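# Three arms lay duct in covered trench, close it

## Task

Put the duct down inside the trench that has a cover, then close that cover again; both must stay that way with no robot holding them, and at the end every gripper must be open and every arm moved away.

## Robot and tools

Setup: three identical i2rt Big YAM arms, named arm1, arm2 and arm3. Each has six revolute joints, a two-finger gripper and a wrist camera. Two fixed room cameras, cam_high and cam_low, also watch the scene. The arms act independently and never wait for one another. A loose object may occasionally get nudged by something outside your control.

Joints, all absolute targets in radians, plus the gripper in metres:
- joint1_rad, -2.879 to 2.879: yaw of the whole arm about its base; positive is counter-clockwise seen from above, and 0 points the arm the way its base faces.
- joint2_rad, 0 to 3.141: shoulder; 0 has the upper arm lying back roughly level, and larger values lift it up and then forward.
- joint3_rad, 0 to 3.019: elbow; 0 is fully folded, larger values straighten it.
- joint4_rad, -1.692 to 1.57: hand pitch; positive tilts the fingertips up.
- joint5_rad, -1.57 to 1.57: sideways hand swing; positive goes to the arm's right.
- joint6_rad, -2.094 to 2.094: hand roll; positive is clockwise when looking from behind the hand.
- gripper_m, 0 to 0.093: fingertip gap in metres (0 closed). Grip force tops out around 50 to 62 N per pad, lower on some units.
A joint counts as arrived within tolerances of 0.045, 0.14, 0.09, 0.055, 0.03 and 0.035 rad for joints 1 to 6, and 0.003 m for the gripper. Reach is about 1.0 m from the joint1 axis. Joints move at different speeds, so the hand can sweep a wide arc between postures.

Frame: one shared scene frame, origin on the floor, +z up. The hand point sits between the fingertips; its z axis runs along the fingers and the fingers open along its y axis. Base poses are not printed.

execute_actions: argument actions is a list with either zero or one action. The action is an object keyed by arm name; each arm takes a joints object mapping joint names to absolute target values (not offsets). Arms or joints you leave out keep their previous target and may still be pushing. Example: {"arm1": {"joints": {"gripper_m": 0.05}}, "arm2": {"joints": {"joint1_rad": 0.3}}}. All commanded motions begin at once and may finish at different times. Optional cameras lists which images to return (arm1_cam_wrist, arm2_cam_wrist, arm3_cam_wrist, cam_high, cam_low, or all); omitting it or passing null returns all, [] returns none. Any unknown key, camera or out-of-range number rejects the whole call and nothing moves. An empty actions list just reports state and images.

wait: seconds from 0 to 10; sends nothing new, then returns state and images like an empty call.

zoom_image: camera plus region [x0, y0, x1, y1] in image pixels, top-left origin, at most 504 by 504; works only on a camera whose full image came back in the latest result.

finished_scene: scene is the number of the scene being ended. It is final, and the goal must already hold and keep holding after the last command.

Reading results: the pictures line gives the order of the images. joint_positions reports joints; joint torques are raw drive outputs in the same order (no gripper), offset, scaled and noisy, nonzero even in free air, so treat them as hints only. joint_status describes how each commanded motion of the last accepted action ended:
- off_target: stopped short and may still be pushing.
- contact_stop or time_out: the old target is dropped and the joint holds where it stopped, except that after time_out a joint may keep a target close to its current spot (within 0.375, 0.375, 0.113, 0.225, 0.075, 0.3 rad for joints 1 to 6) and continue pushing; on_its_own lists such joints and may finish the move later if the path frees up. Sending a joint its own reported position relieves the push.
- not_followed with a "joint command not followed" line (often with a cause): a self- or arm-to-arm collision guard refused that arm's joint targets, though a gripper target in the same action still runs. The arm may retry those targets on later actions until you send ones that pass.
on_its_own reports uncommanded behaviour; "held at" is a target, not a position. A tiny change from the current position may produce no motion. A loaded joint that has stopped tends to sag.

Heat: holding loads or pushing warms the motors, even while you think. MOTOR HOT appears from 85 °C; at 100 °C an OVER-TEMPERATURE FAULT drops that whole arm and its gripper until it cools, and its named keys show limit_stop_at_motor_heat; resend targets afterwards. Heat carries over to later scenes.

Cameras: the calibration lines give OpenCV K, distortion D, image size and a 4x4 T_world_to_cam in metres, with pos_world the camera position. Actual poses may be off by a few degrees and millimetres; wrist camera poses are derived from joint readings and can be worse.

Avoid: squeezing two arms together (a hard press ends the run; hard hits may too, and nothing reports arm-to-arm contact), letting anything leave the work area or fall to the floor, dropping or slamming objects, and long hard pushes. The collision guard ignores fingers, gripper bodies and wrist cameras and may react late. The robot keeps holding your last command while you think, and fewer motion seconds is better.

Each tool is called in YAML: its name, and indented under it one key for each argument.

## Session

I'll start by looking at the scene.

execute_actions:
  actions: []

Scene clock: 0.00 s.
Joint torques (N m, as the arm reports them, + toward a larger angle): no reading
arm1.joint_positions: joint1_rad=-0.218 joint2_rad=+0.474 joint3_rad=+1.411 joint4_rad=-1.165 joint5_rad=-0.235 joint6_rad=+0.064 gripper_m=+0.094
arm1.joint_status: not commanded
arm1.hand: x=-0.0050 y=-0.4407 z=+1.4544 quat_wxyz=(-0.405, +0.531, -0.571, -0.477) (m; scene frame)
arm2.joint_positions: joint1_rad=+0.052 joint2_rad=+0.580 joint3_rad=+1.324 joint4_rad=-1.223 joint5_rad=-0.117 joint6_rad=+0.183 gripper_m=+0.094
arm2.joint_status: not commanded
arm2.hand: x=-0.5547 y=-0.2078 z=+1.3476 quat_wxyz=(-0.280, +0.588, -0.621, -0.436) (m; scene frame)
arm3.joint_positions: joint1_rad=+0.109 joint2_rad=+0.425 joint3_rad=+1.410 joint4_rad=-1.482 joint5_rad=-0.021 joint6_rad=-0.393 gripper_m=+0.094
arm3.joint_status: not commanded
arm3.hand: x=+0.5054 y=-0.3128 z=+1.3506 quat_wxyz=(-0.395, +0.747, -0.431, -0.318) (m; scene frame)
pictures: arm1_cam_wrist, arm2_cam_wrist, arm3_cam_wrist, cam_high, cam_low
Images, in order (width x height): arm1_cam_wrist 504x504, arm2_cam_wrist 504x504, arm3_cam_wrist 504x504, cam_high 504x504, cam_low 504x504.

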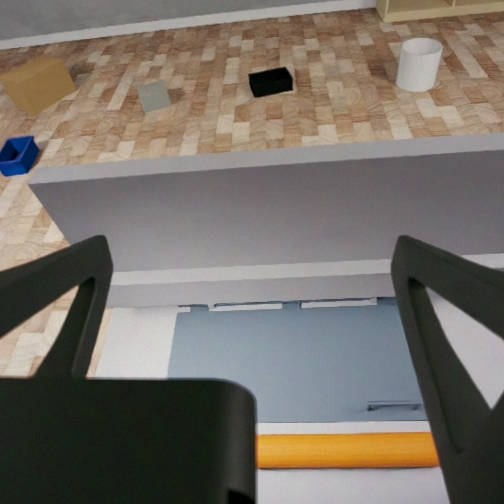

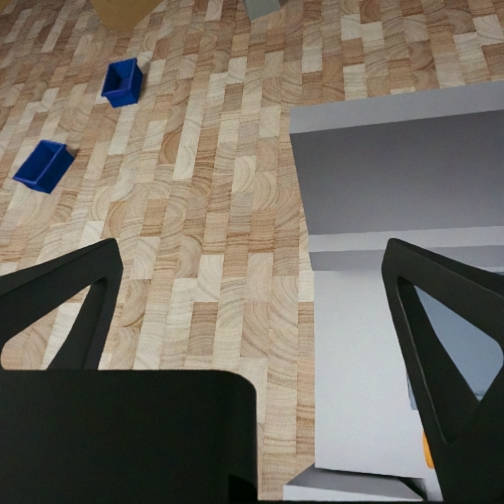

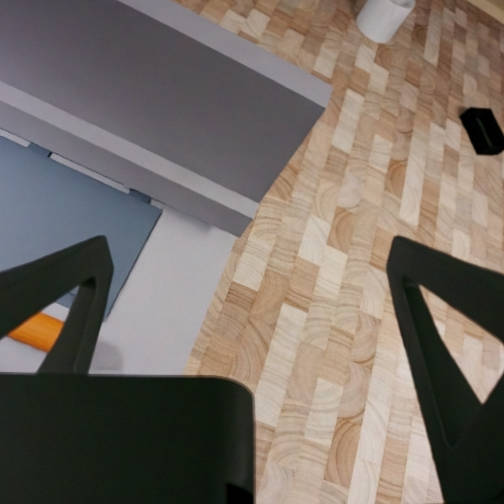

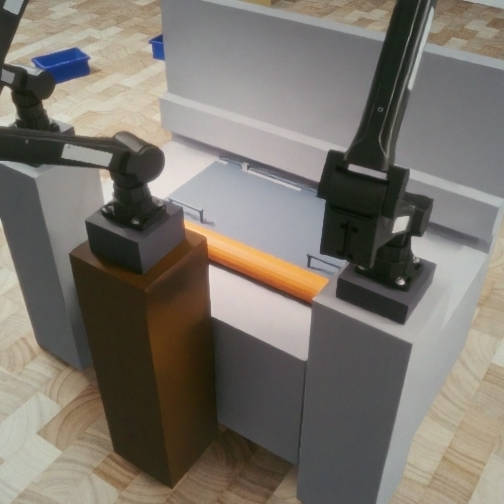

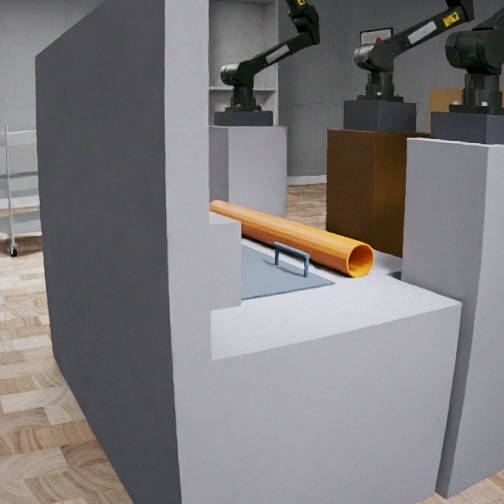

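zoom_image:
  camera: "cam_high"
  region: [100, 100, 400, 340]

zoom_image:
  camera: "cam_low"
  region: [180, 160, 480, 380]

zoom_image:
  camera: "arm1_cam_wrist"
  region: [90, 240, 470, 504]

Region (100, 100, 400, 340) of cam_high's 504x504 image, scaled by 1.680, with more detail than that image has; it fills the top 403 rows of this view, and the rest is white.

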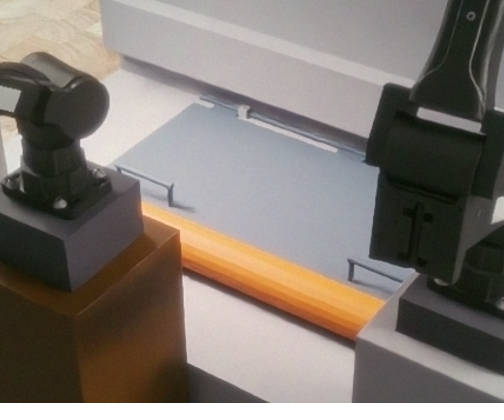

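Region (180, 160, 480, 380) of cam_low's 504x504 image, scaled by 1.680, with more detail than that image has; it fills the top 370 rows of this view, and the rest is white.

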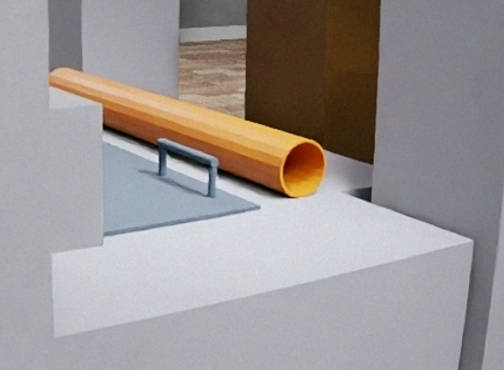

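Region (90, 240, 470, 504) of arm1_cam_wrist's 504x504 image, scaled by 1.326, with more detail than that image has; it fills the top 350 rows of this view, and the rest is white.

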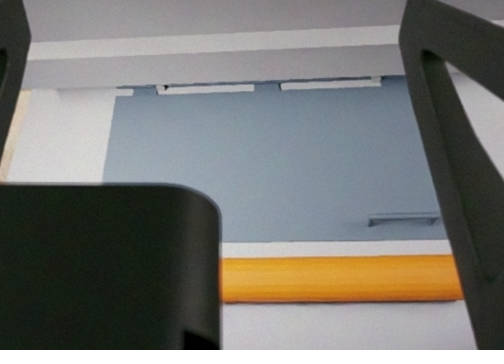

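zoom_image:
  camera: "cam_high"
  region: [200, 140, 330, 210]

zoom_image:
  camera: "arm1_cam_wrist"
  region: [120, 280, 300, 340]

zoom_image:
  camera: "arm3_cam_wrist"
  region: [0, 100, 260, 380]

Region (200, 140, 330, 210) of cam_high's 504x504 image, scaled by 3.877, with more detail than that image has; it fills the top 271 rows of this view, and the rest is white.

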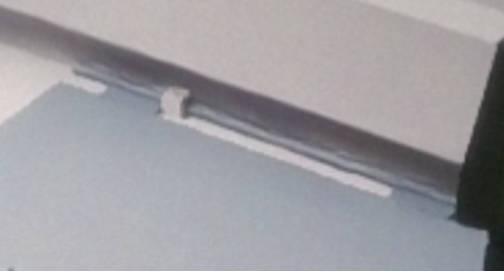

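Region (120, 280, 300, 340) of arm1_cam_wrist's 504x504 image, scaled by 2.800, with more detail than that image has.

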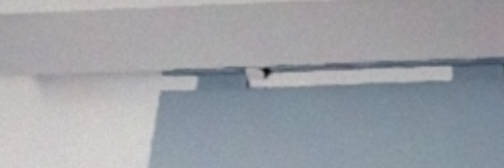

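Region (0, 100, 260, 380) of arm3_cam_wrist's 504x504 image, scaled by 1.800, with more detail than that image has; it fills the left 468 columns of this view, and the rest is white.

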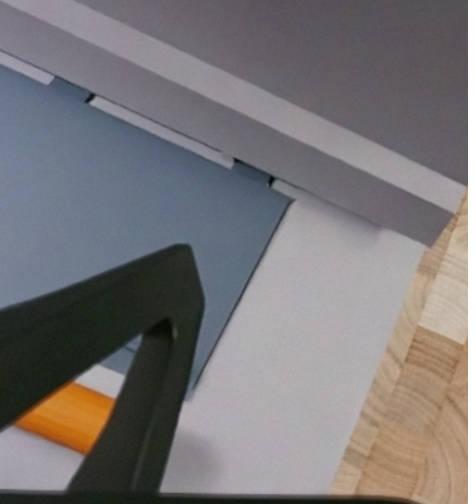

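execute_actions:
  actions:
    - {"arm1": {"joints": {"joint1_rad": -0.02, "joint2_rad": 0.9, "joint3_rad": 1.1, "joint4_rad": -1.1, "joint5_rad": 0.0, "joint6_rad": 0.0}}, "arm2": {"joints": {"joint1_rad": -1.05, "joint2_rad": 2.05, "joint3_rad": 0.8, "joint4_rad": -0.32, "joint5_rad": 0.0, "joint6_rad": 0.52}}, "arm3": {"joints": {"joint1_rad": 0.9, "joint2_rad": 1.95, "joint3_rad": 0.6, "joint4_rad": -0.22, "joint5_rad": 0.0, "joint6_rad": -0.64}}}

Scene clock: 102.43 s.
Joint torques (N m, as the arm reports them, + toward a larger angle): arm1=[ 0.2  -3.78 10.33  1.68  0.28 -0.12] | arm2=[ -0.27 -11.79   3.71   0.72   0.15   0.07] | arm3=[-0.8  -8.23  1.81  0.51 -0.1  -0.22]
arm1.joint_positions: joint1_rad=-0.024 joint2_rad=+0.894 joint3_rad=+1.072 joint4_rad=-1.107 joint5_rad=-0.005 joint6_rad=+0.013 gripper_m=+0.094
arm1.joint_status: all done
arm1.hand: x=-0.0002 y=-0.2604 z=+1.1770 quat_wxyz=(-0.222, +0.666, -0.675, -0.227) (m; scene frame)
arm2.joint_positions: joint1_rad=-1.052 joint2_rad=+2.049 joint3_rad=+0.796 joint4_rad=-0.328 joint5_rad=+0.001 joint6_rad=+0.508 gripper_m=+0.094
arm2.joint_status: all done
arm2.hand: x=-0.1960 y=-0.2651 z=+0.6354 quat_wxyz=(+0.003, +0.007, -1.000, +0.006) (m; scene frame)
arm3.joint_positions: joint1_rad=+0.904 joint2_rad=+1.949 joint3_rad=+0.601 joint4_rad=-0.232 joint5_rad=+0.000 joint6_rad=-0.630 gripper_m=+0.094
arm3.joint_status: all done
arm3.hand: x=+0.2743 y=-0.2654 z=+0.6416 quat_wxyz=(+0.008, +1.000, -0.010, -0.001) (m; scene frame)
pictures: arm1_cam_wrist, arm2_cam_wrist, arm3_cam_wrist, cam_high, cam_low
camera_calibration (this result's frames):
arm1_cam_wrist: T_world_to_cam=[[0.999996, -0.00275191, -0.000553176, -0.000125072], [-0.00276581, -0.999634, -0.0269276, -0.218248], [-0.000478871, 0.026929, -0.999637, 1.30366], [0, 0, 0, 1]] pos_world=[0.000145726, -0.253275, 1.29731]
arm2_cam_wrist: T_world_to_cam=[[0.0144303, -0.999782, 0.0150691, -0.273291], [-0.803471, -0.0026237, 0.595338, -0.531985], [-0.595169, -0.0206985, -0.803334, 0.507315], [0, 0, 0, 1]] pos_world=[-0.121552, -0.264126, 0.728372]
arm3_cam_wrist: T_world_to_cam=[[0.0122034, 0.999905, -0.00647529, 0.262449], [0.810345, -0.00609554, 0.585921, -0.594452], [0.585826, -0.0123975, -0.810342, 0.478994], [0, 0, 0, 1]] pos_world=[0.197901, -0.26011, 0.738151]
Images, in order (width x height): arm1_cam_wrist 504x504, arm2_cam_wrist 504x504, arm3_cam_wrist 504x504, cam_high 504x504, cam_low 504x504.

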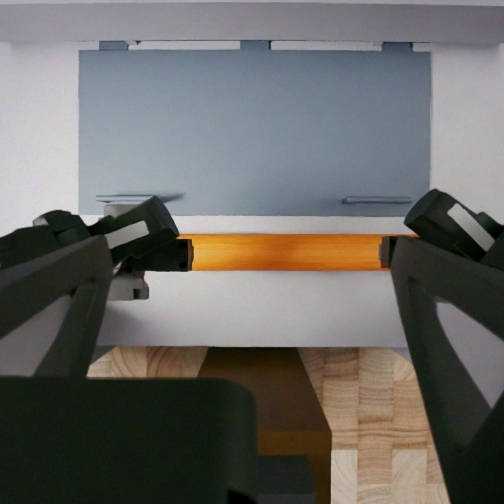

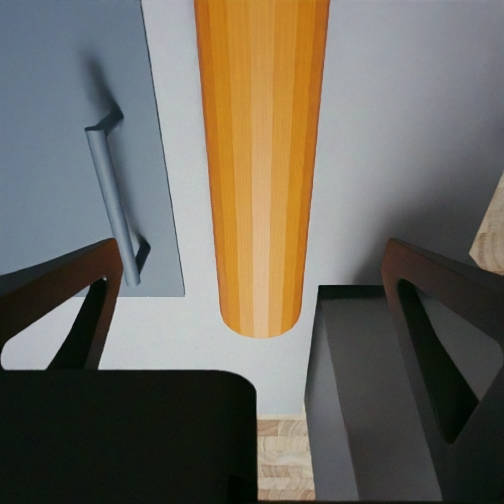

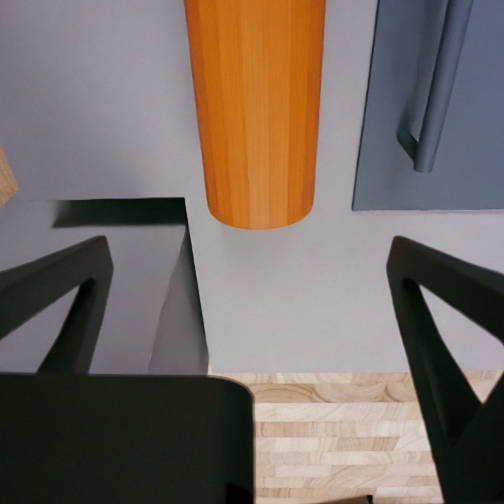

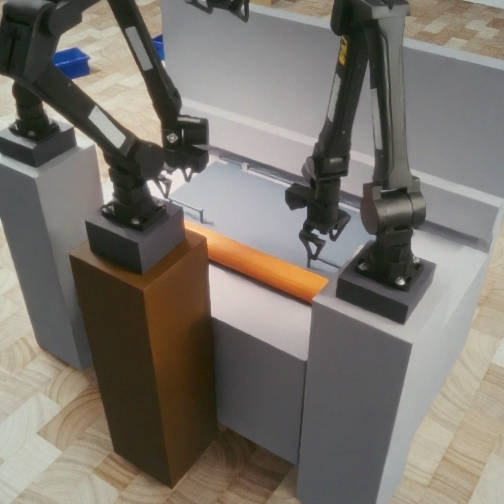

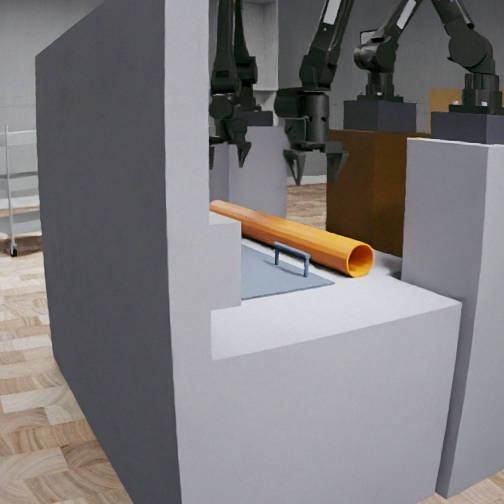

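zoom_image:
  camera: "arm1_cam_wrist"
  region: [60, 0, 260, 280]

zoom_image:
  camera: "arm1_cam_wrist"
  region: [250, 0, 450, 280]

zoom_image:
  camera: "arm2_cam_wrist"
  region: [60, 80, 340, 360]

zoom_image:
  camera: "arm3_cam_wrist"
  region: [170, 0, 504, 260]

Region (60, 0, 260, 280) of arm1_cam_wrist's 504x504 image, scaled by 1.800, with more detail than that image has; it fills the left 360 columns of this view, and the rest is white.

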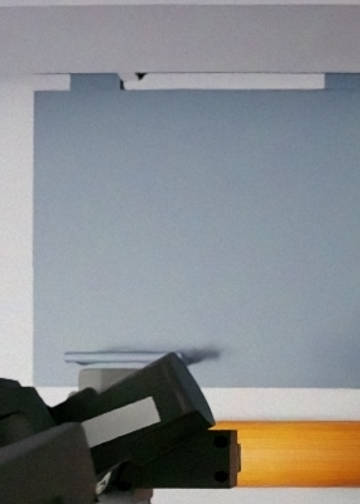

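Region (250, 0, 450, 280) of arm1_cam_wrist's 504x504 image, scaled by 1.800, with more detail than that image has; it fills the left 360 columns of this view, and the rest is white.

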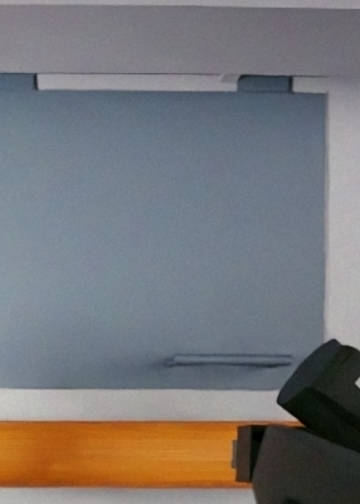

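Region (60, 80, 340, 360) of arm2_cam_wrist's 504x504 image, scaled by 1.800, with more detail than that image has.

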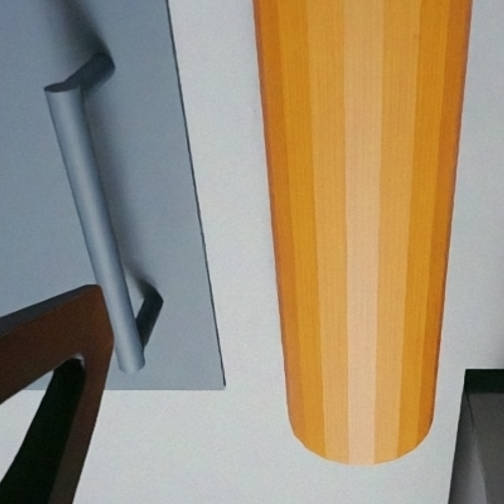

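Region (170, 0, 504, 260) of arm3_cam_wrist's 504x504 image, scaled by 1.509, with more detail than that image has.

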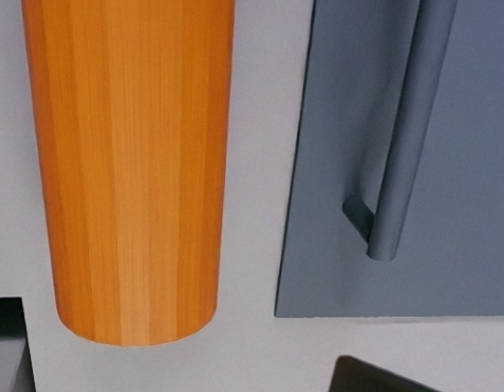

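zoom_image:
  camera: "cam_low"
  region: [200, 80, 400, 300]

zoom_image:
  camera: "cam_high"
  region: [140, 90, 380, 310]

Region (200, 80, 400, 300) of cam_low's 504x504 image, scaled by 2.291, with more detail than that image has; it fills the left 458 columns of this view, and the rest is white.

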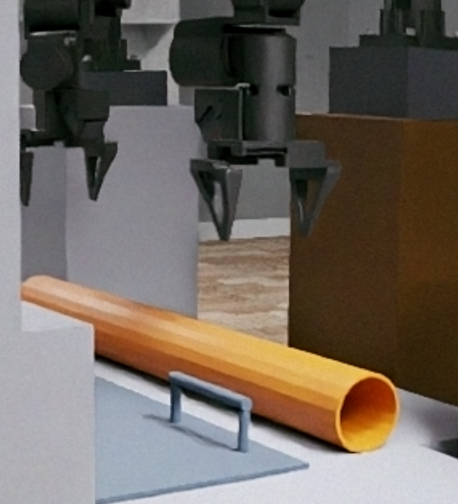

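Region (140, 90, 380, 310) of cam_high's 504x504 image, scaled by 2.100, with more detail than that image has; it fills the top 462 rows of this view, and the rest is white.

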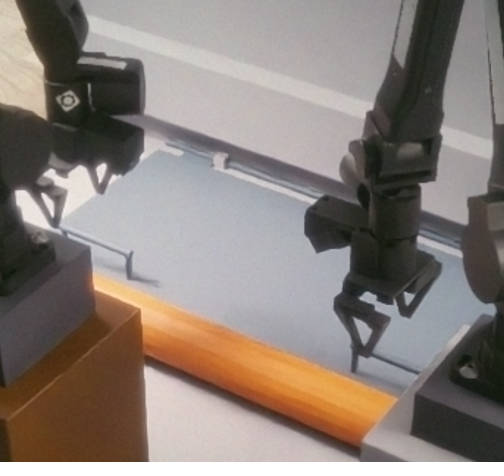

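execute_actions:
  actions:
    - {"arm1": {"joints": {"joint1_rad": -0.02, "joint2_rad": 2.178, "joint3_rad": 0.783, "joint4_rad": -0.165, "joint5_rad": 0.0, "joint6_rad": 1.58}}, "arm2": {"joints": {"joint1_rad": -0.749, "joint2_rad": 2.276, "joint3_rad": 0.868, "joint4_rad": -0.15, "joint5_rad": 0.0, "joint6_rad": 0.837, "gripper_m": 0.055}}, "arm3": {"joints": {"joint1_rad": 0.732, "joint2_rad": 2.279, "joint3_rad": 0.958, "joint4_rad": -0.24, "joint5_rad": 0.0, "joint6_rad": -0.83, "gripper_m": 0.055}}}

Scene clock: 224.60 s.
Joint torques (N m, as the arm reports them, + toward a larger angle): arm1=[  0.2  -11.84   1.52   0.66   0.39   0.11] | arm2=[ -1.1  -12.9    2.12   0.75   0.28   0.07] | arm3=[  0.15 -11.43   3.14   0.04  -0.11  -0.22]
arm1.joint_positions: joint1_rad=-0.024 joint2_rad=+2.168 joint3_rad=+0.782 joint4_rad=-0.177 joint5_rad=-0.005 joint6_rad=+1.567 gripper_m=+0.094
arm1.joint_status: all done
arm1.hand: x=+0.0004 y=-0.2563 z=+0.6219 quat_wxyz=(+0.002, +0.001, -1.000, -0.005) (m; scene frame)
arm2.joint_positions: joint1_rad=-0.738 joint2_rad=+2.278 joint3_rad=+0.864 joint4_rad=-0.159 joint5_rad=-0.001 joint6_rad=+0.824 gripper_m=+0.055
arm2.joint_status: all done
arm2.hand: x=-0.2656 y=-0.1701 z=+0.5589 quat_wxyz=(+0.000, +0.007, -1.000, +0.003) (m; scene frame)
arm3.joint_positions: joint1_rad=+0.725 joint2_rad=+2.274 joint3_rad=+0.944 joint4_rad=-0.235 joint5_rad=+0.000 joint6_rad=-0.820 gripper_m=+0.055
arm3.joint_status: all done
arm3.hand: x=+0.2406 y=-0.1494 z=+0.5602 quat_wxyz=(+0.004, +1.000, -0.005, -0.006) (m; scene frame)
pictures: arm1_cam_wrist, arm2_cam_wrist, arm3_cam_wrist, cam_high, cam_low
camera_calibration (this result's frames):
arm1_cam_wrist: T_world_to_cam=[[0.013379, -0.999891, -0.00625505, -0.252669], [-0.812336, -0.0145166, 0.583009, -0.355659], [-0.583037, -0.0027189, -0.812441, 0.624802], [0, 0, 0, 1]] pos_world=[0.0787483, -0.256105, 0.713387]
arm2_cam_wrist: T_world_to_cam=[[0.0124858, -0.999877, 0.00949235, -0.17364], [-0.807305, -0.00447877, 0.590117, -0.540559], [-0.590002, -0.0150313, -0.807262, 0.410929], [0, 0, 0, 1]] pos_world=[-0.191779, -0.169863, 0.652369]
arm3_cam_wrist: T_world_to_cam=[[0.00132387, 0.999996, 0.00258257, 0.143914], [0.81641, -0.00257218, 0.577467, -0.514949], [0.577472, 0.00134394, -0.81641, 0.441602], [0, 0, 0, 1]] pos_world=[0.165206, -0.145831, 0.657523]
Images, in order (width x height): arm1_cam_wrist 504x504, arm2_cam_wrist 504x504, arm3_cam_wrist 504x504, cam_high 504x504, cam_low 504x504.

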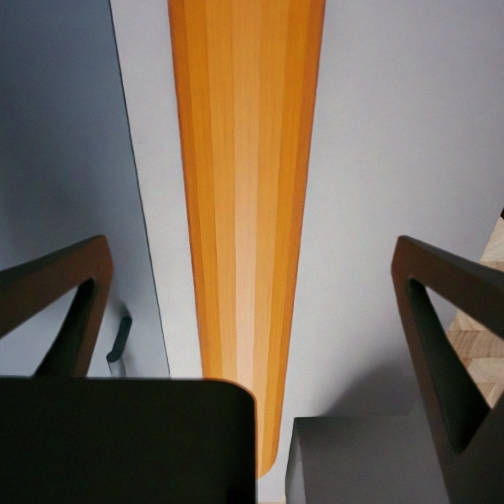

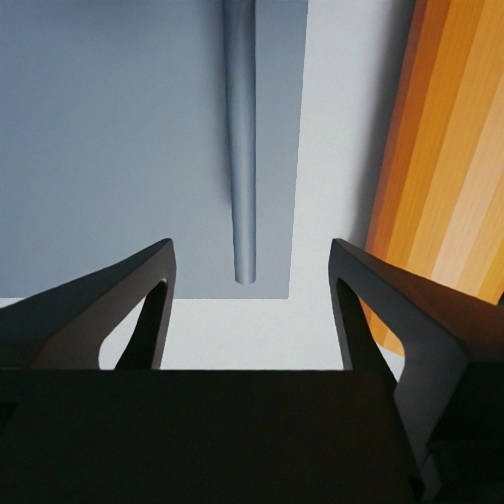

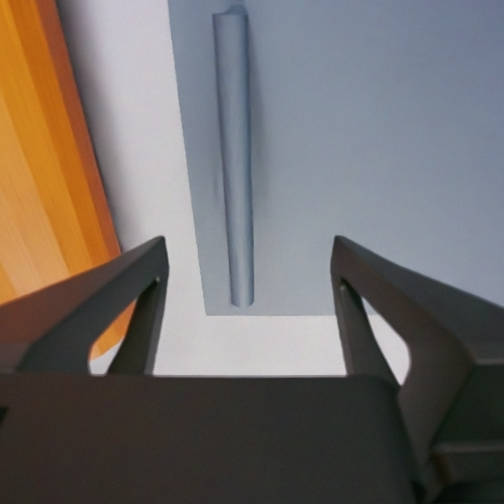

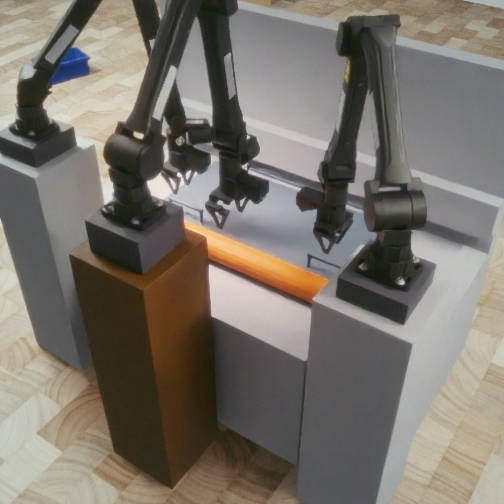

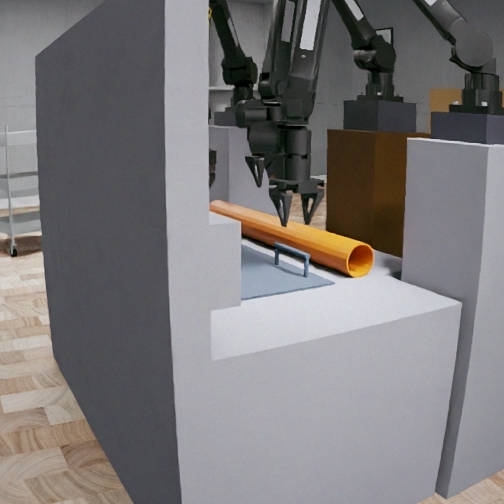

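zoom_image:
  camera: "arm2_cam_wrist"
  region: [150, 0, 360, 320]

zoom_image:
  camera: "arm3_cam_wrist"
  region: [140, 0, 360, 330]

zoom_image:
  camera: "cam_low"
  region: [200, 130, 400, 300]

Region (150, 0, 360, 320) of arm2_cam_wrist's 504x504 image, scaled by 1.575, with more detail than that image has; it fills the left 331 columns of this view, and the rest is white.

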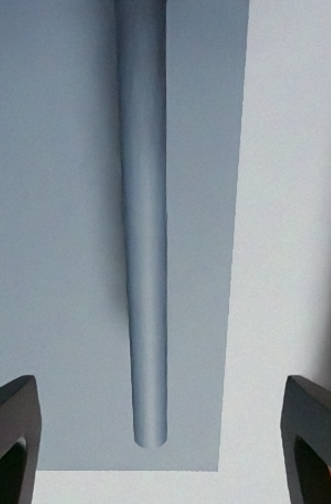

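Region (140, 0, 360, 330) of arm3_cam_wrist's 504x504 image, scaled by 1.527, with more detail than that image has.

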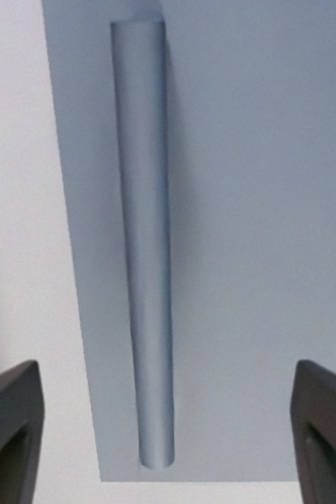

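Region (200, 130, 400, 300) of cam_low's 504x504 image, scaled by 2.520, with more detail than that image has; it fills the top 428 rows of this view, and the rest is white.

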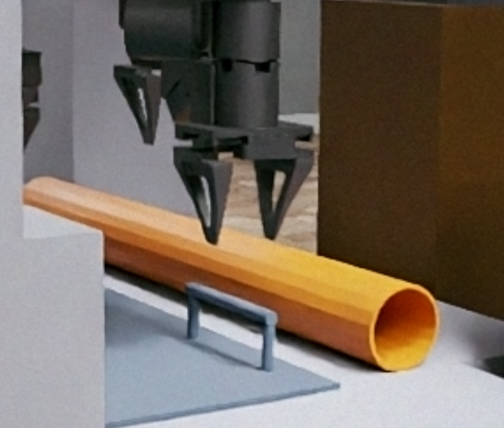

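execute_actions:
  actions:
    - {"arm1": {"joints": {"joint2_rad": 2.413, "joint3_rad": 0.886, "joint4_rad": -0.031}}, "arm2": {"joints": {"joint1_rad": -0.738, "joint2_rad": 2.41, "joint3_rad": 0.938, "joint4_rad": -0.085, "gripper_m": 0.06}}, "arm3": {"joints": {"joint1_rad": 0.725, "joint2_rad": 2.402, "joint3_rad": 0.99, "joint4_rad": -0.14, "joint6_rad": -0.855, "gripper_m": 0.06}}}
  cameras: ["arm1_cam_wrist", "arm2_cam_wrist", "arm3_cam_wrist", "cam_low"]

Scene clock: 345.63 s.
Joint torques (N m, as the arm reports them, + toward a larger angle): arm1=[  0.17 -13.21   0.67   0.44   0.38   0.11] | arm2=[ -0.36 -12.99   1.44   0.54   0.28   0.06] | arm3=[ -0.36 -12.47   1.54   0.51  -0.11  -0.22]
arm1.joint_positions: joint1_rad=-0.024 joint2_rad=+2.408 joint3_rad=+0.882 joint4_rad=-0.037 joint5_rad=-0.004 joint6_rad=+1.568 gripper_m=+0.094
arm1.joint_status: all done
arm1.hand: x=+0.0005 y=-0.2514 z=+0.5439 quat_wxyz=(+0.002, +0.001, -1.000, -0.005) (m; scene frame)
arm2.joint_positions: joint1_rad=-0.738 joint2_rad=+2.405 joint3_rad=+0.936 joint4_rad=-0.090 joint5_rad=-0.001 joint6_rad=+0.825 gripper_m=+0.060
arm2.joint_status: all done
arm2.hand: x=-0.2582 y=-0.1623 z=+0.5165 quat_wxyz=(-0.005, +0.006, -1.000, -0.002) (m; scene frame)
arm3.joint_positions: joint1_rad=+0.725 joint2_rad=+2.407 joint3_rad=+0.986 joint4_rad=-0.150 joint5_rad=+0.000 joint6_rad=-0.845 gripper_m=+0.060
arm3.joint_status: all done
arm3.hand: x=+0.2440 y=-0.1542 z=+0.5117 quat_wxyz=(+0.006, +1.000, +0.008, -0.005) (m; scene frame)
pictures: arm1_cam_wrist, arm2_cam_wrist, arm3_cam_wrist, cam_low
camera_calibration (this result's frames):
arm1_cam_wrist: T_world_to_cam=[[0.0122329, -0.999906, -0.00624564, -0.248245], [-0.812567, -0.0135807, 0.58271, -0.309634], [-0.58274, -0.00205325, -0.812656, 0.561851], [0, 0, 0, 1]] pos_world=[0.0788515, -0.251273, 0.635468]
arm2_cam_wrist: T_world_to_cam=[[0.0121448, -0.999926, -0.000599054, -0.160351], [-0.812697, -0.0102198, 0.582597, -0.507941], [-0.58256, -0.0065887, -0.812761, 0.387318], [0, 0, 0, 1]] pos_world=[-0.185219, -0.162979, 0.610626]
arm3_cam_wrist: T_world_to_cam=[[-0.0235548, 0.999722, -0.00140364, 0.156907], [0.814096, 0.0199961, 0.580386, -0.487226], [0.580253, 0.0125282, -0.81434, 0.400073], [0, 0, 0, 1]] pos_world=[0.168201, -0.152133, 0.608795]
Images, in order (width x height): arm1_cam_wrist 504x504, arm2_cam_wrist 504x504, arm3_cam_wrist 504x504, cam_low 504x504.

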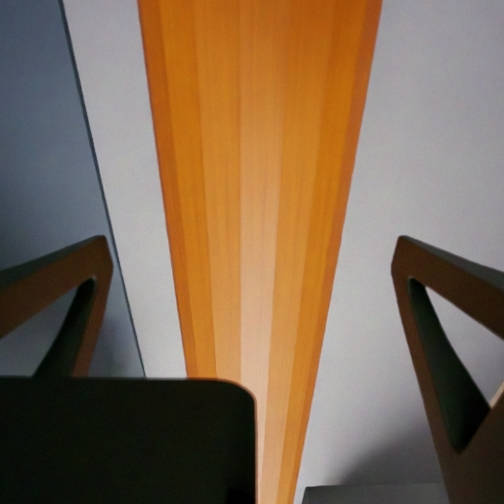

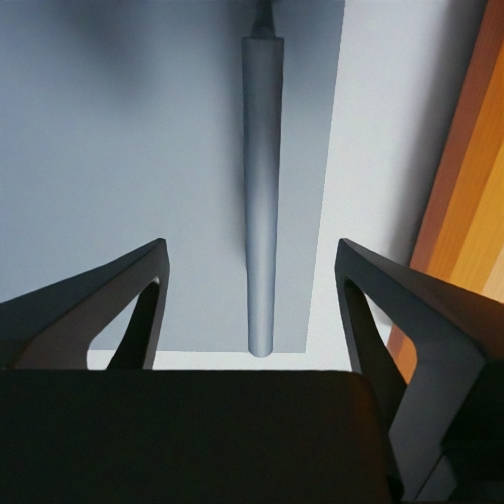

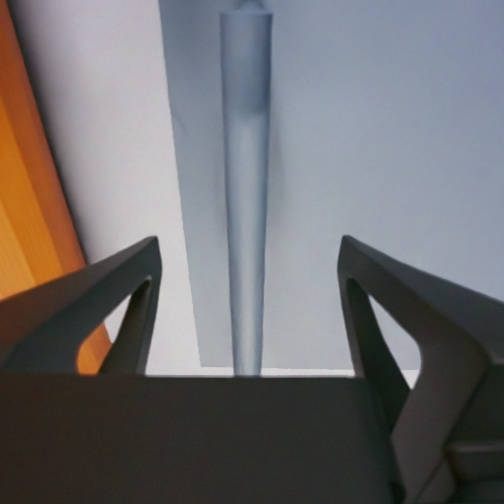

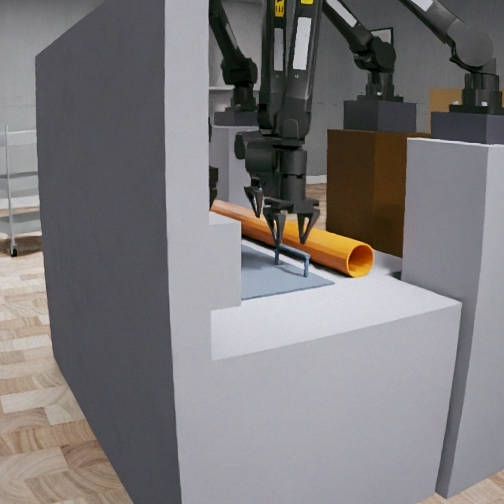

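execute_actions:
  actions:
    - {"arm1": {"joints": {"joint2_rad": 2.512, "joint3_rad": 0.935, "joint4_rad": 0.011}}, "arm2": {"joints": {"joint2_rad": 2.468, "joint3_rad": 0.962, "joint4_rad": -0.063}}, "arm3": {"joints": {"joint2_rad": 2.455, "joint3_rad": 1.011, "joint4_rad": -0.113}}}
  cameras: ["arm1_cam_wrist", "arm2_cam_wrist", "arm3_cam_wrist"]

Scene clock: 383.87 s.
Joint torques (N m, as the arm reports them, + toward a larger angle): arm1=[  0.21 -12.6    0.2    0.61   0.38   0.11] | arm2=[ -0.47 -12.54   1.34   0.67   0.26   0.08] | arm3=[ -0.34 -11.66   1.83   0.58  -0.11  -0.22]
arm1.joint_positions: joint1_rad=-0.024 joint2_rad=+2.497 joint3_rad=+0.932 joint4_rad=+0.000 joint5_rad=-0.004 joint6_rad=+1.568 gripper_m=+0.094
arm1.joint_status: all done
arm1.hand: x=+0.0005 y=-0.2501 z=+0.5139 quat_wxyz=(+0.002, +0.001, -1.000, -0.005) (m; scene frame)
arm2.joint_positions: joint1_rad=-0.738 joint2_rad=+2.456 joint3_rad=+0.957 joint4_rad=-0.070 joint5_rad=-0.001 joint6_rad=+0.825 gripper_m=+0.060
arm2.joint_status: all done
arm2.hand: x=-0.2608 y=-0.1653 z=+0.4987 quat_wxyz=(-0.002, +0.006, -1.000, +0.002) (m; scene frame)
arm3.joint_positions: joint1_rad=+0.725 joint2_rad=+2.447 joint3_rad=+1.002 joint4_rad=-0.123 joint5_rad=+0.000 joint6_rad=-0.845 gripper_m=+0.060
arm3.joint_status: all done
arm3.hand: x=+0.2443 y=-0.1548 z=+0.4973 quat_wxyz=(+0.005, +1.000, +0.008, -0.006) (m; scene frame)
pictures: arm1_cam_wrist, arm2_cam_wrist, arm3_cam_wrist
camera_calibration (this result's frames):
arm1_cam_wrist: T_world_to_cam=[[0.0118499, -0.99992, -0.00433719, -0.248129], [-0.812568, -0.0121573, 0.58274, -0.291737], [-0.582746, -0.00338114, -0.812647, 0.537103], [0, 0, 0, 1]] pos_world=[0.0788787, -0.24984, 0.605405]
arm2_cam_wrist: T_world_to_cam=[[0.0121057, -0.999902, 0.00696933, -0.167129], [-0.808662, -0.00569033, 0.588246, -0.500714], [-0.588149, -0.012757, -0.808652, 0.366806], [0, 0, 0, 1]] pos_world=[-0.187149, -0.165283, 0.592326]
arm3_cam_wrist: T_world_to_cam=[[-0.0235097, 0.999723, 0.000895123, 0.156305], [0.815291, 0.0186544, 0.578751, -0.478746], [0.578574, 0.0143361, -0.815504, 0.389513], [0, 0, 0, 1]] pos_world=[0.168629, -0.152915, 0.594584]
Images, in order (width x height): arm1_cam_wrist 504x504, arm2_cam_wrist 504x504, arm3_cam_wrist 504x504.

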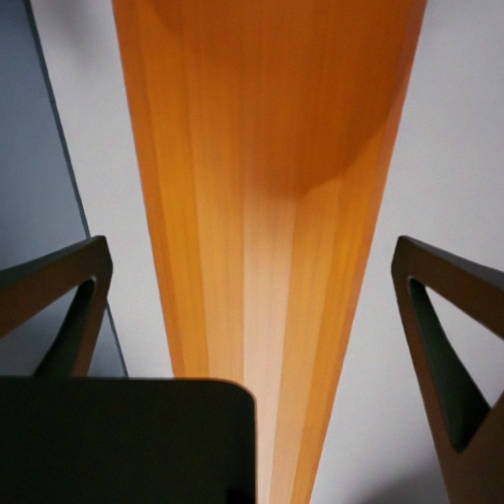

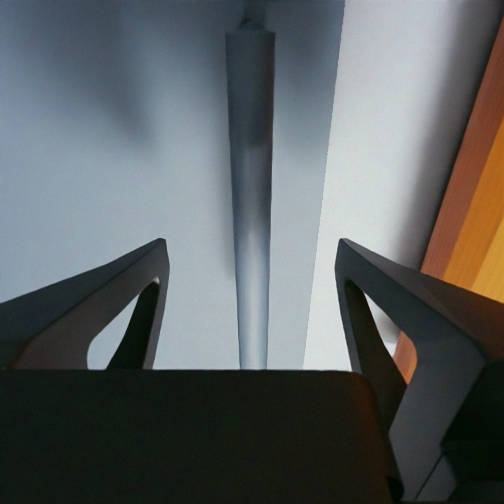

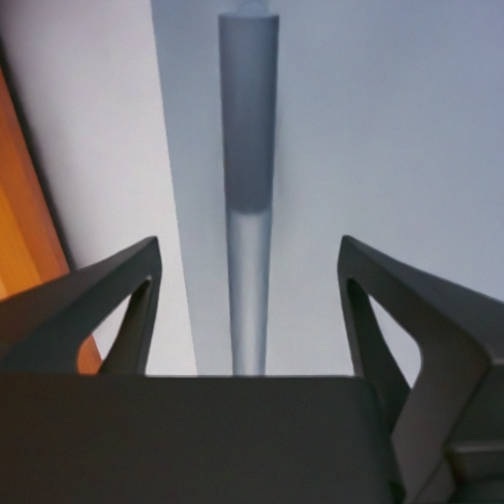

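execute_actions:
  actions:
    - {"arm1": {"joints": {"joint2_rad": 2.579, "joint3_rad": 0.965, "joint4_rad": 0.04}}, "arm2": {"joints": {"joint2_rad": 2.559, "joint3_rad": 1.012, "joint4_rad": -0.021}}, "arm3": {"joints": {"joint2_rad": 2.523, "joint3_rad": 1.047, "joint4_rad": -0.084}}}
  cameras: ["arm1_cam_wrist", "arm2_cam_wrist", "arm3_cam_wrist", "cam_low"]

Scene clock: 392.27 s.
Joint torques (N m, as the arm reports them, + toward a larger angle): arm1=[  0.12 -12.58  -0.12   0.54   0.37   0.11] | arm2=[ -0.34 -12.95   0.6    0.66   0.27   0.06] | arm3=[ -0.34 -11.76   1.07   0.47  -0.11  -0.21]
arm1.joint_positions: joint1_rad=-0.024 joint2_rad=+2.563 joint3_rad=+0.963 joint4_rad=+0.030 joint5_rad=-0.004 joint6_rad=+1.568 gripper_m=+0.094
arm1.joint_status: all done
arm1.hand: x=+0.0005 y=-0.2539 z=+0.4909 quat_wxyz=(+0.002, +0.000, -1.000, -0.002) (m; scene frame)
arm2.joint_positions: joint1_rad=-0.738 joint2_rad=+2.551 joint3_rad=+1.011 joint4_rad=-0.027 joint5_rad=-0.001 joint6_rad=+0.825 gripper_m=+0.060
arm2.joint_status: all done
arm2.hand: x=-0.2598 y=-0.1645 z=+0.4650 quat_wxyz=(-0.002, +0.006, -1.000, +0.001) (m; scene frame)
arm3.joint_positions: joint1_rad=+0.725 joint2_rad=+2.519 joint3_rad=+1.044 joint4_rad=-0.092 joint5_rad=+0.000 joint6_rad=-0.845 gripper_m=+0.060
arm3.joint_status: all done
arm3.hand: x=+0.2430 y=-0.1539 z=+0.4716 quat_wxyz=(+0.005, +1.000, +0.008, -0.006) (m; scene frame)
pictures: arm1_cam_wrist, arm2_cam_wrist, arm3_cam_wrist, cam_low
camera_calibration (this result's frames):
arm1_cam_wrist: T_world_to_cam=[[0.0118458, -0.99993, 0.000621537, -0.254475], [-0.812564, -0.0092639, 0.582798, -0.27765], [-0.582752, -0.00740876, -0.812617, 0.517351], [0, 0, 0, 1]] pos_world=[0.0788929, -0.253196, 0.58238]
arm2_cam_wrist: T_world_to_cam=[[0.0117285, -0.999917, 0.00528573, -0.165452], [-0.809565, -0.0063928, 0.586995, -0.479897], [-0.586913, -0.0111637, -0.809573, 0.341174], [0, 0, 0, 1]] pos_world=[-0.186328, -0.164697, 0.558777]
arm3_cam_wrist: T_world_to_cam=[[-0.0242664, 0.999705, 0.00119135, 0.15549], [0.81543, 0.019104, 0.578541, -0.462689], [0.578347, 0.0150106, -0.815653, 0.369514], [0, 0, 0, 1]] pos_world=[0.167356, -0.152152, 0.568895]
Images, in order (width x height): arm1_cam_wrist 504x504, arm2_cam_wrist 504x504, arm3_cam_wrist 504x504, cam_low 504x504.

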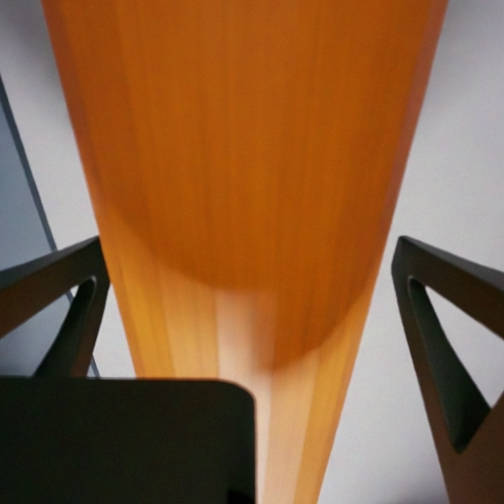

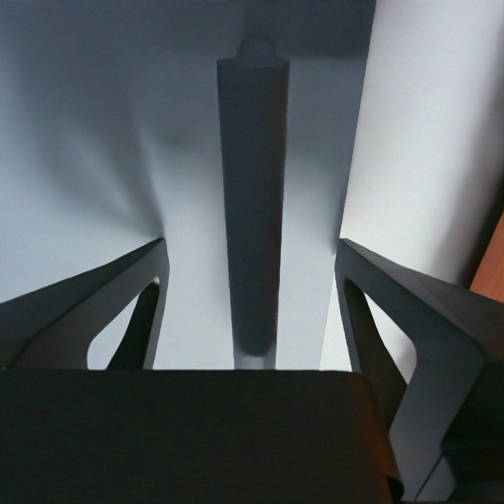

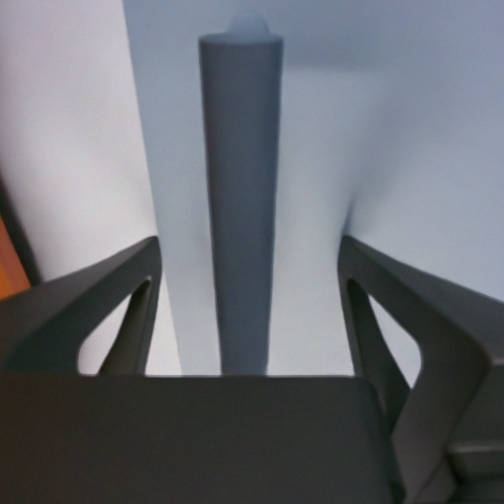

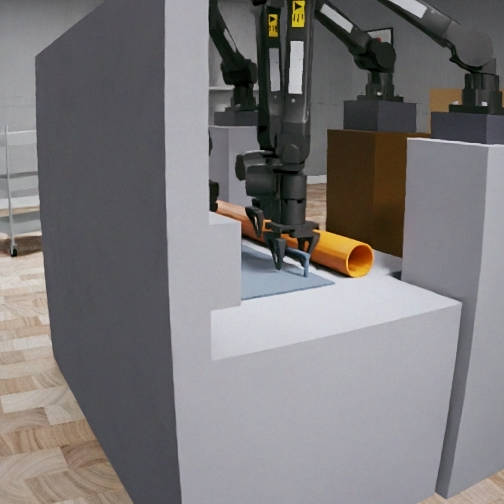

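execute_actions:
  actions:
    - {"arm1": {"joints": {"joint2_rad": 2.643, "joint3_rad": 1.011, "joint4_rad": 0.058}}, "arm2": {"joints": {"joint2_rad": 2.551, "gripper_m": 0.0}}, "arm3": {"joints": {"joint2_rad": 2.519, "gripper_m": 0.0}}}
  cameras: ["arm1_cam_wrist", "arm2_cam_wrist", "arm3_cam_wrist", "cam_low"]

Scene clock: 424.93 s.
Joint torques (N m, as the arm reports them, + toward a larger angle): arm1=[  0.18 -12.67  -0.2    0.57   0.38   0.11] | arm2=[ -0.61 -13.61   0.58   0.56   0.16   0.14] | arm3=[ -0.47 -12.26   1.11   0.48   0.02  -0.21]
arm1.joint_positions: joint1_rad=-0.024 joint2_rad=+2.624 joint3_rad=+1.010 joint4_rad=+0.048 joint5_rad=-0.004 joint6_rad=+1.568 gripper_m=+0.094
arm1.joint_status: all done
arm1.hand: x=+0.0006 y=-0.2500 z=+0.4691 quat_wxyz=(+0.002, +0.001, -1.000, -0.004) (m; scene frame)
arm2.joint_positions: joint1_rad=-0.738 joint2_rad=+2.551 joint3_rad=+1.011 joint4_rad=-0.026 joint5_rad=+0.001 joint6_rad=+0.819 gripper_m=+0.008
arm2.joint_status: gripper_m off_target (ended at +0.008, target +0.000); the others done
arm2.hand: x=-0.2594 y=-0.1647 z=+0.4650 quat_wxyz=(-0.003, +0.009, -1.000, +0.001) (m; scene frame)
arm3.joint_positions: joint1_rad=+0.726 joint2_rad=+2.519 joint3_rad=+1.042 joint4_rad=-0.092 joint5_rad=-0.003 joint6_rad=-0.846 gripper_m=+0.007
arm3.joint_status: gripper_m off_target (ended at +0.007, target +0.000); the others done
arm3.hand: x=+0.2427 y=-0.1550 z=+0.4716 quat_wxyz=(+0.006, +1.000, +0.008, -0.007) (m; scene frame)
pictures: arm1_cam_wrist, arm2_cam_wrist, arm3_cam_wrist, cam_low
camera_calibration (this result's frames):
arm1_cam_wrist: T_world_to_cam=[[0.0118486, -0.999926, -0.00281144, -0.248921], [-0.812567, -0.011267, 0.582759, -0.265367], [-0.582748, -0.00462042, -0.81264, 0.500379], [0, 0, 0, 1]] pos_world=[0.078916, -0.249581, 0.560573]
arm2_cam_wrist: T_world_to_cam=[[0.0178179, -0.999821, 0.00631776, -0.164465], [-0.810801, -0.0107514, 0.585223, -0.479775], [-0.58505, -0.0155499, -0.810848, 0.341774], [0, 0, 0, 1]] pos_world=[-0.186117, -0.164279, 0.558941]
arm3_cam_wrist: T_world_to_cam=[[-0.0254239, 0.999675, -0.00162708, 0.158157], [0.816578, 0.0217062, 0.576826, -0.461522], [0.576674, 0.0133365, -0.816865, 0.370368], [0, 0, 0, 1]] pos_world=[0.167308, -0.153027, 0.569016]
Images, in order (width x height): arm1_cam_wrist 504x504, arm2_cam_wrist 504x504, arm3_cam_wrist 504x504, cam_low 504x504.

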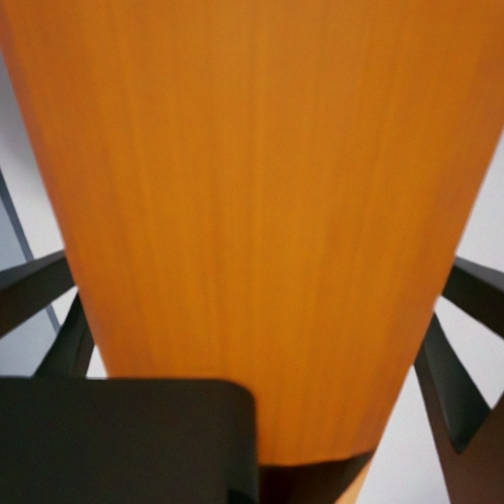

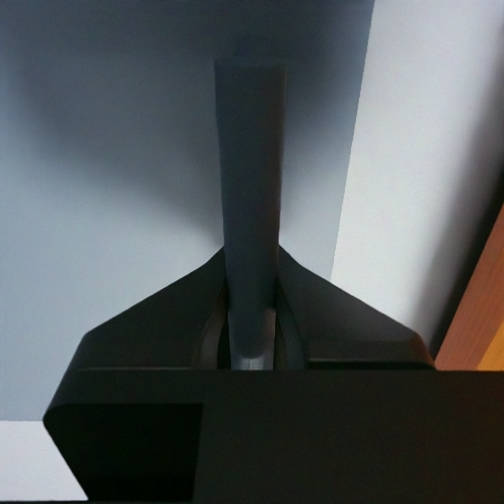

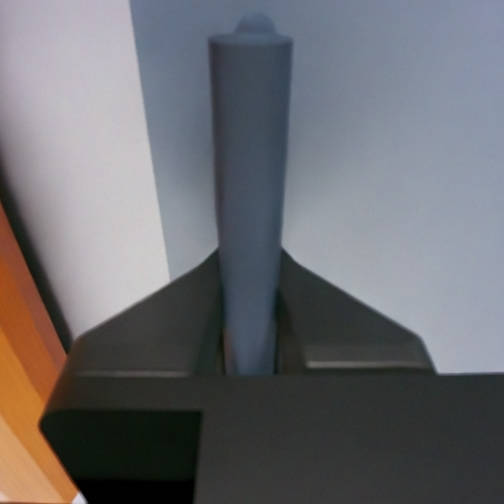

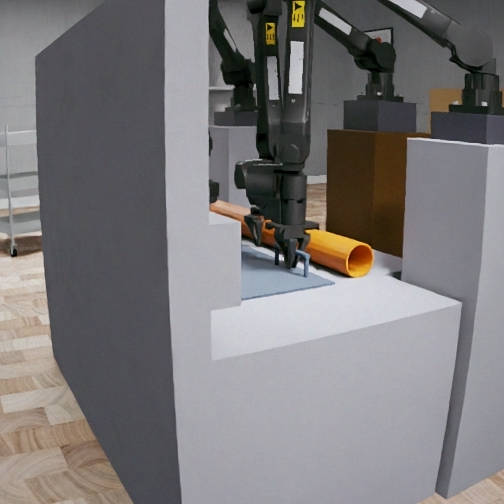

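execute_actions:
  actions:
    - {"arm1": {"joints": {"joint2_rad": 2.63, "gripper_m": 0.05}}, "arm2": {"joints": {"joint1_rad": -0.712, "joint2_rad": 2.375, "joint3_rad": 0.952, "joint4_rad": -0.145, "joint6_rad": 0.855}}, "arm3": {"joints": {"joint1_rad": 0.702, "joint2_rad": 2.349, "joint3_rad": 0.99, "joint4_rad": -0.21, "joint6_rad": -0.872}}}
  cameras: ["arm1_cam_wrist", "cam_high", "cam_low"]

Scene clock: 446.97 s.
Joint torques (N m, as the arm reports them, + toward a larger angle): arm1=[  0.13 -13.55  -0.21   0.53   0.36   0.09] | arm2=[  0.22 -17.66  -0.52  -0.6   -0.24   0.17] | arm3=[ -0.93 -15.69   0.25  -0.44   0.41  -0.22]
arm1.joint_positions: joint1_rad=-0.024 joint2_rad=+2.624 joint3_rad=+1.009 joint4_rad=+0.049 joint5_rad=-0.004 joint6_rad=+1.570 gripper_m=+0.073
arm1.joint_status: gripper_m off_target (ended at +0.073, target +0.050); the others done
arm1.hand: x=+0.0006 y=-0.2503 z=+0.4691 quat_wxyz=(+0.002, +0.000, -1.000, -0.004) (m; scene frame)
arm2.joint_positions: joint1_rad=-0.720 joint2_rad=+2.428 joint3_rad=+0.972 joint4_rad=-0.126 joint5_rad=+0.010 joint6_rad=+0.834 gripper_m=+0.008
arm2.joint_status: all done
arm2.hand: x=-0.2594 y=-0.1565 z=+0.5093 quat_wxyz=(-0.001, +0.011, -1.000, +0.010) (m; scene frame)
arm3.joint_positions: joint1_rad=+0.709 joint2_rad=+2.398 joint3_rad=+1.005 joint4_rad=-0.192 joint5_rad=-0.014 joint6_rad=-0.862 gripper_m=+0.007
arm3.joint_status: all done
arm3.hand: x=+0.2436 y=-0.1476 z=+0.5164 quat_wxyz=(+0.016, +1.000, +0.008, -0.005) (m; scene frame)
pictures: arm1_cam_wrist, cam_high, cam_low
camera_calibration (this result's frames):
arm1_cam_wrist: T_world_to_cam=[[0.0103211, -0.999943, -0.00280184, -0.249221], [-0.812799, -0.0100215, 0.582459, -0.264871], [-0.582453, -0.00373426, -0.812856, 0.500748], [0, 0, 0, 1]] pos_world=[0.0789478, -0.249991, 0.560614]
Images, in order (width x height): arm1_cam_wrist 504x504, cam_high 504x504, cam_low 504x504.

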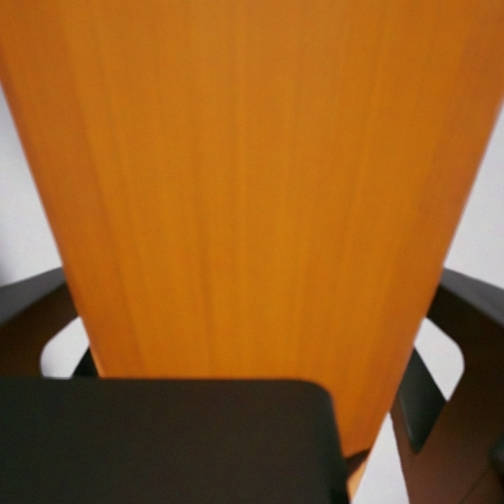

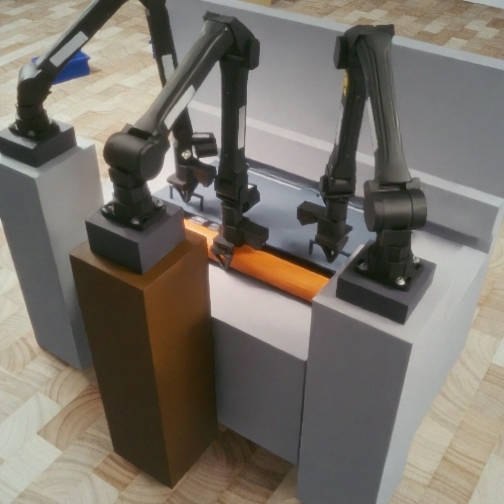

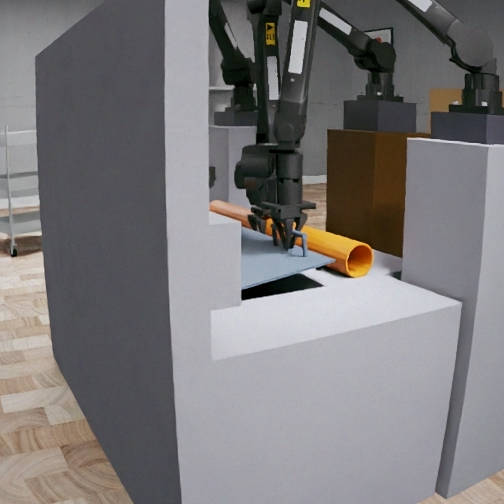

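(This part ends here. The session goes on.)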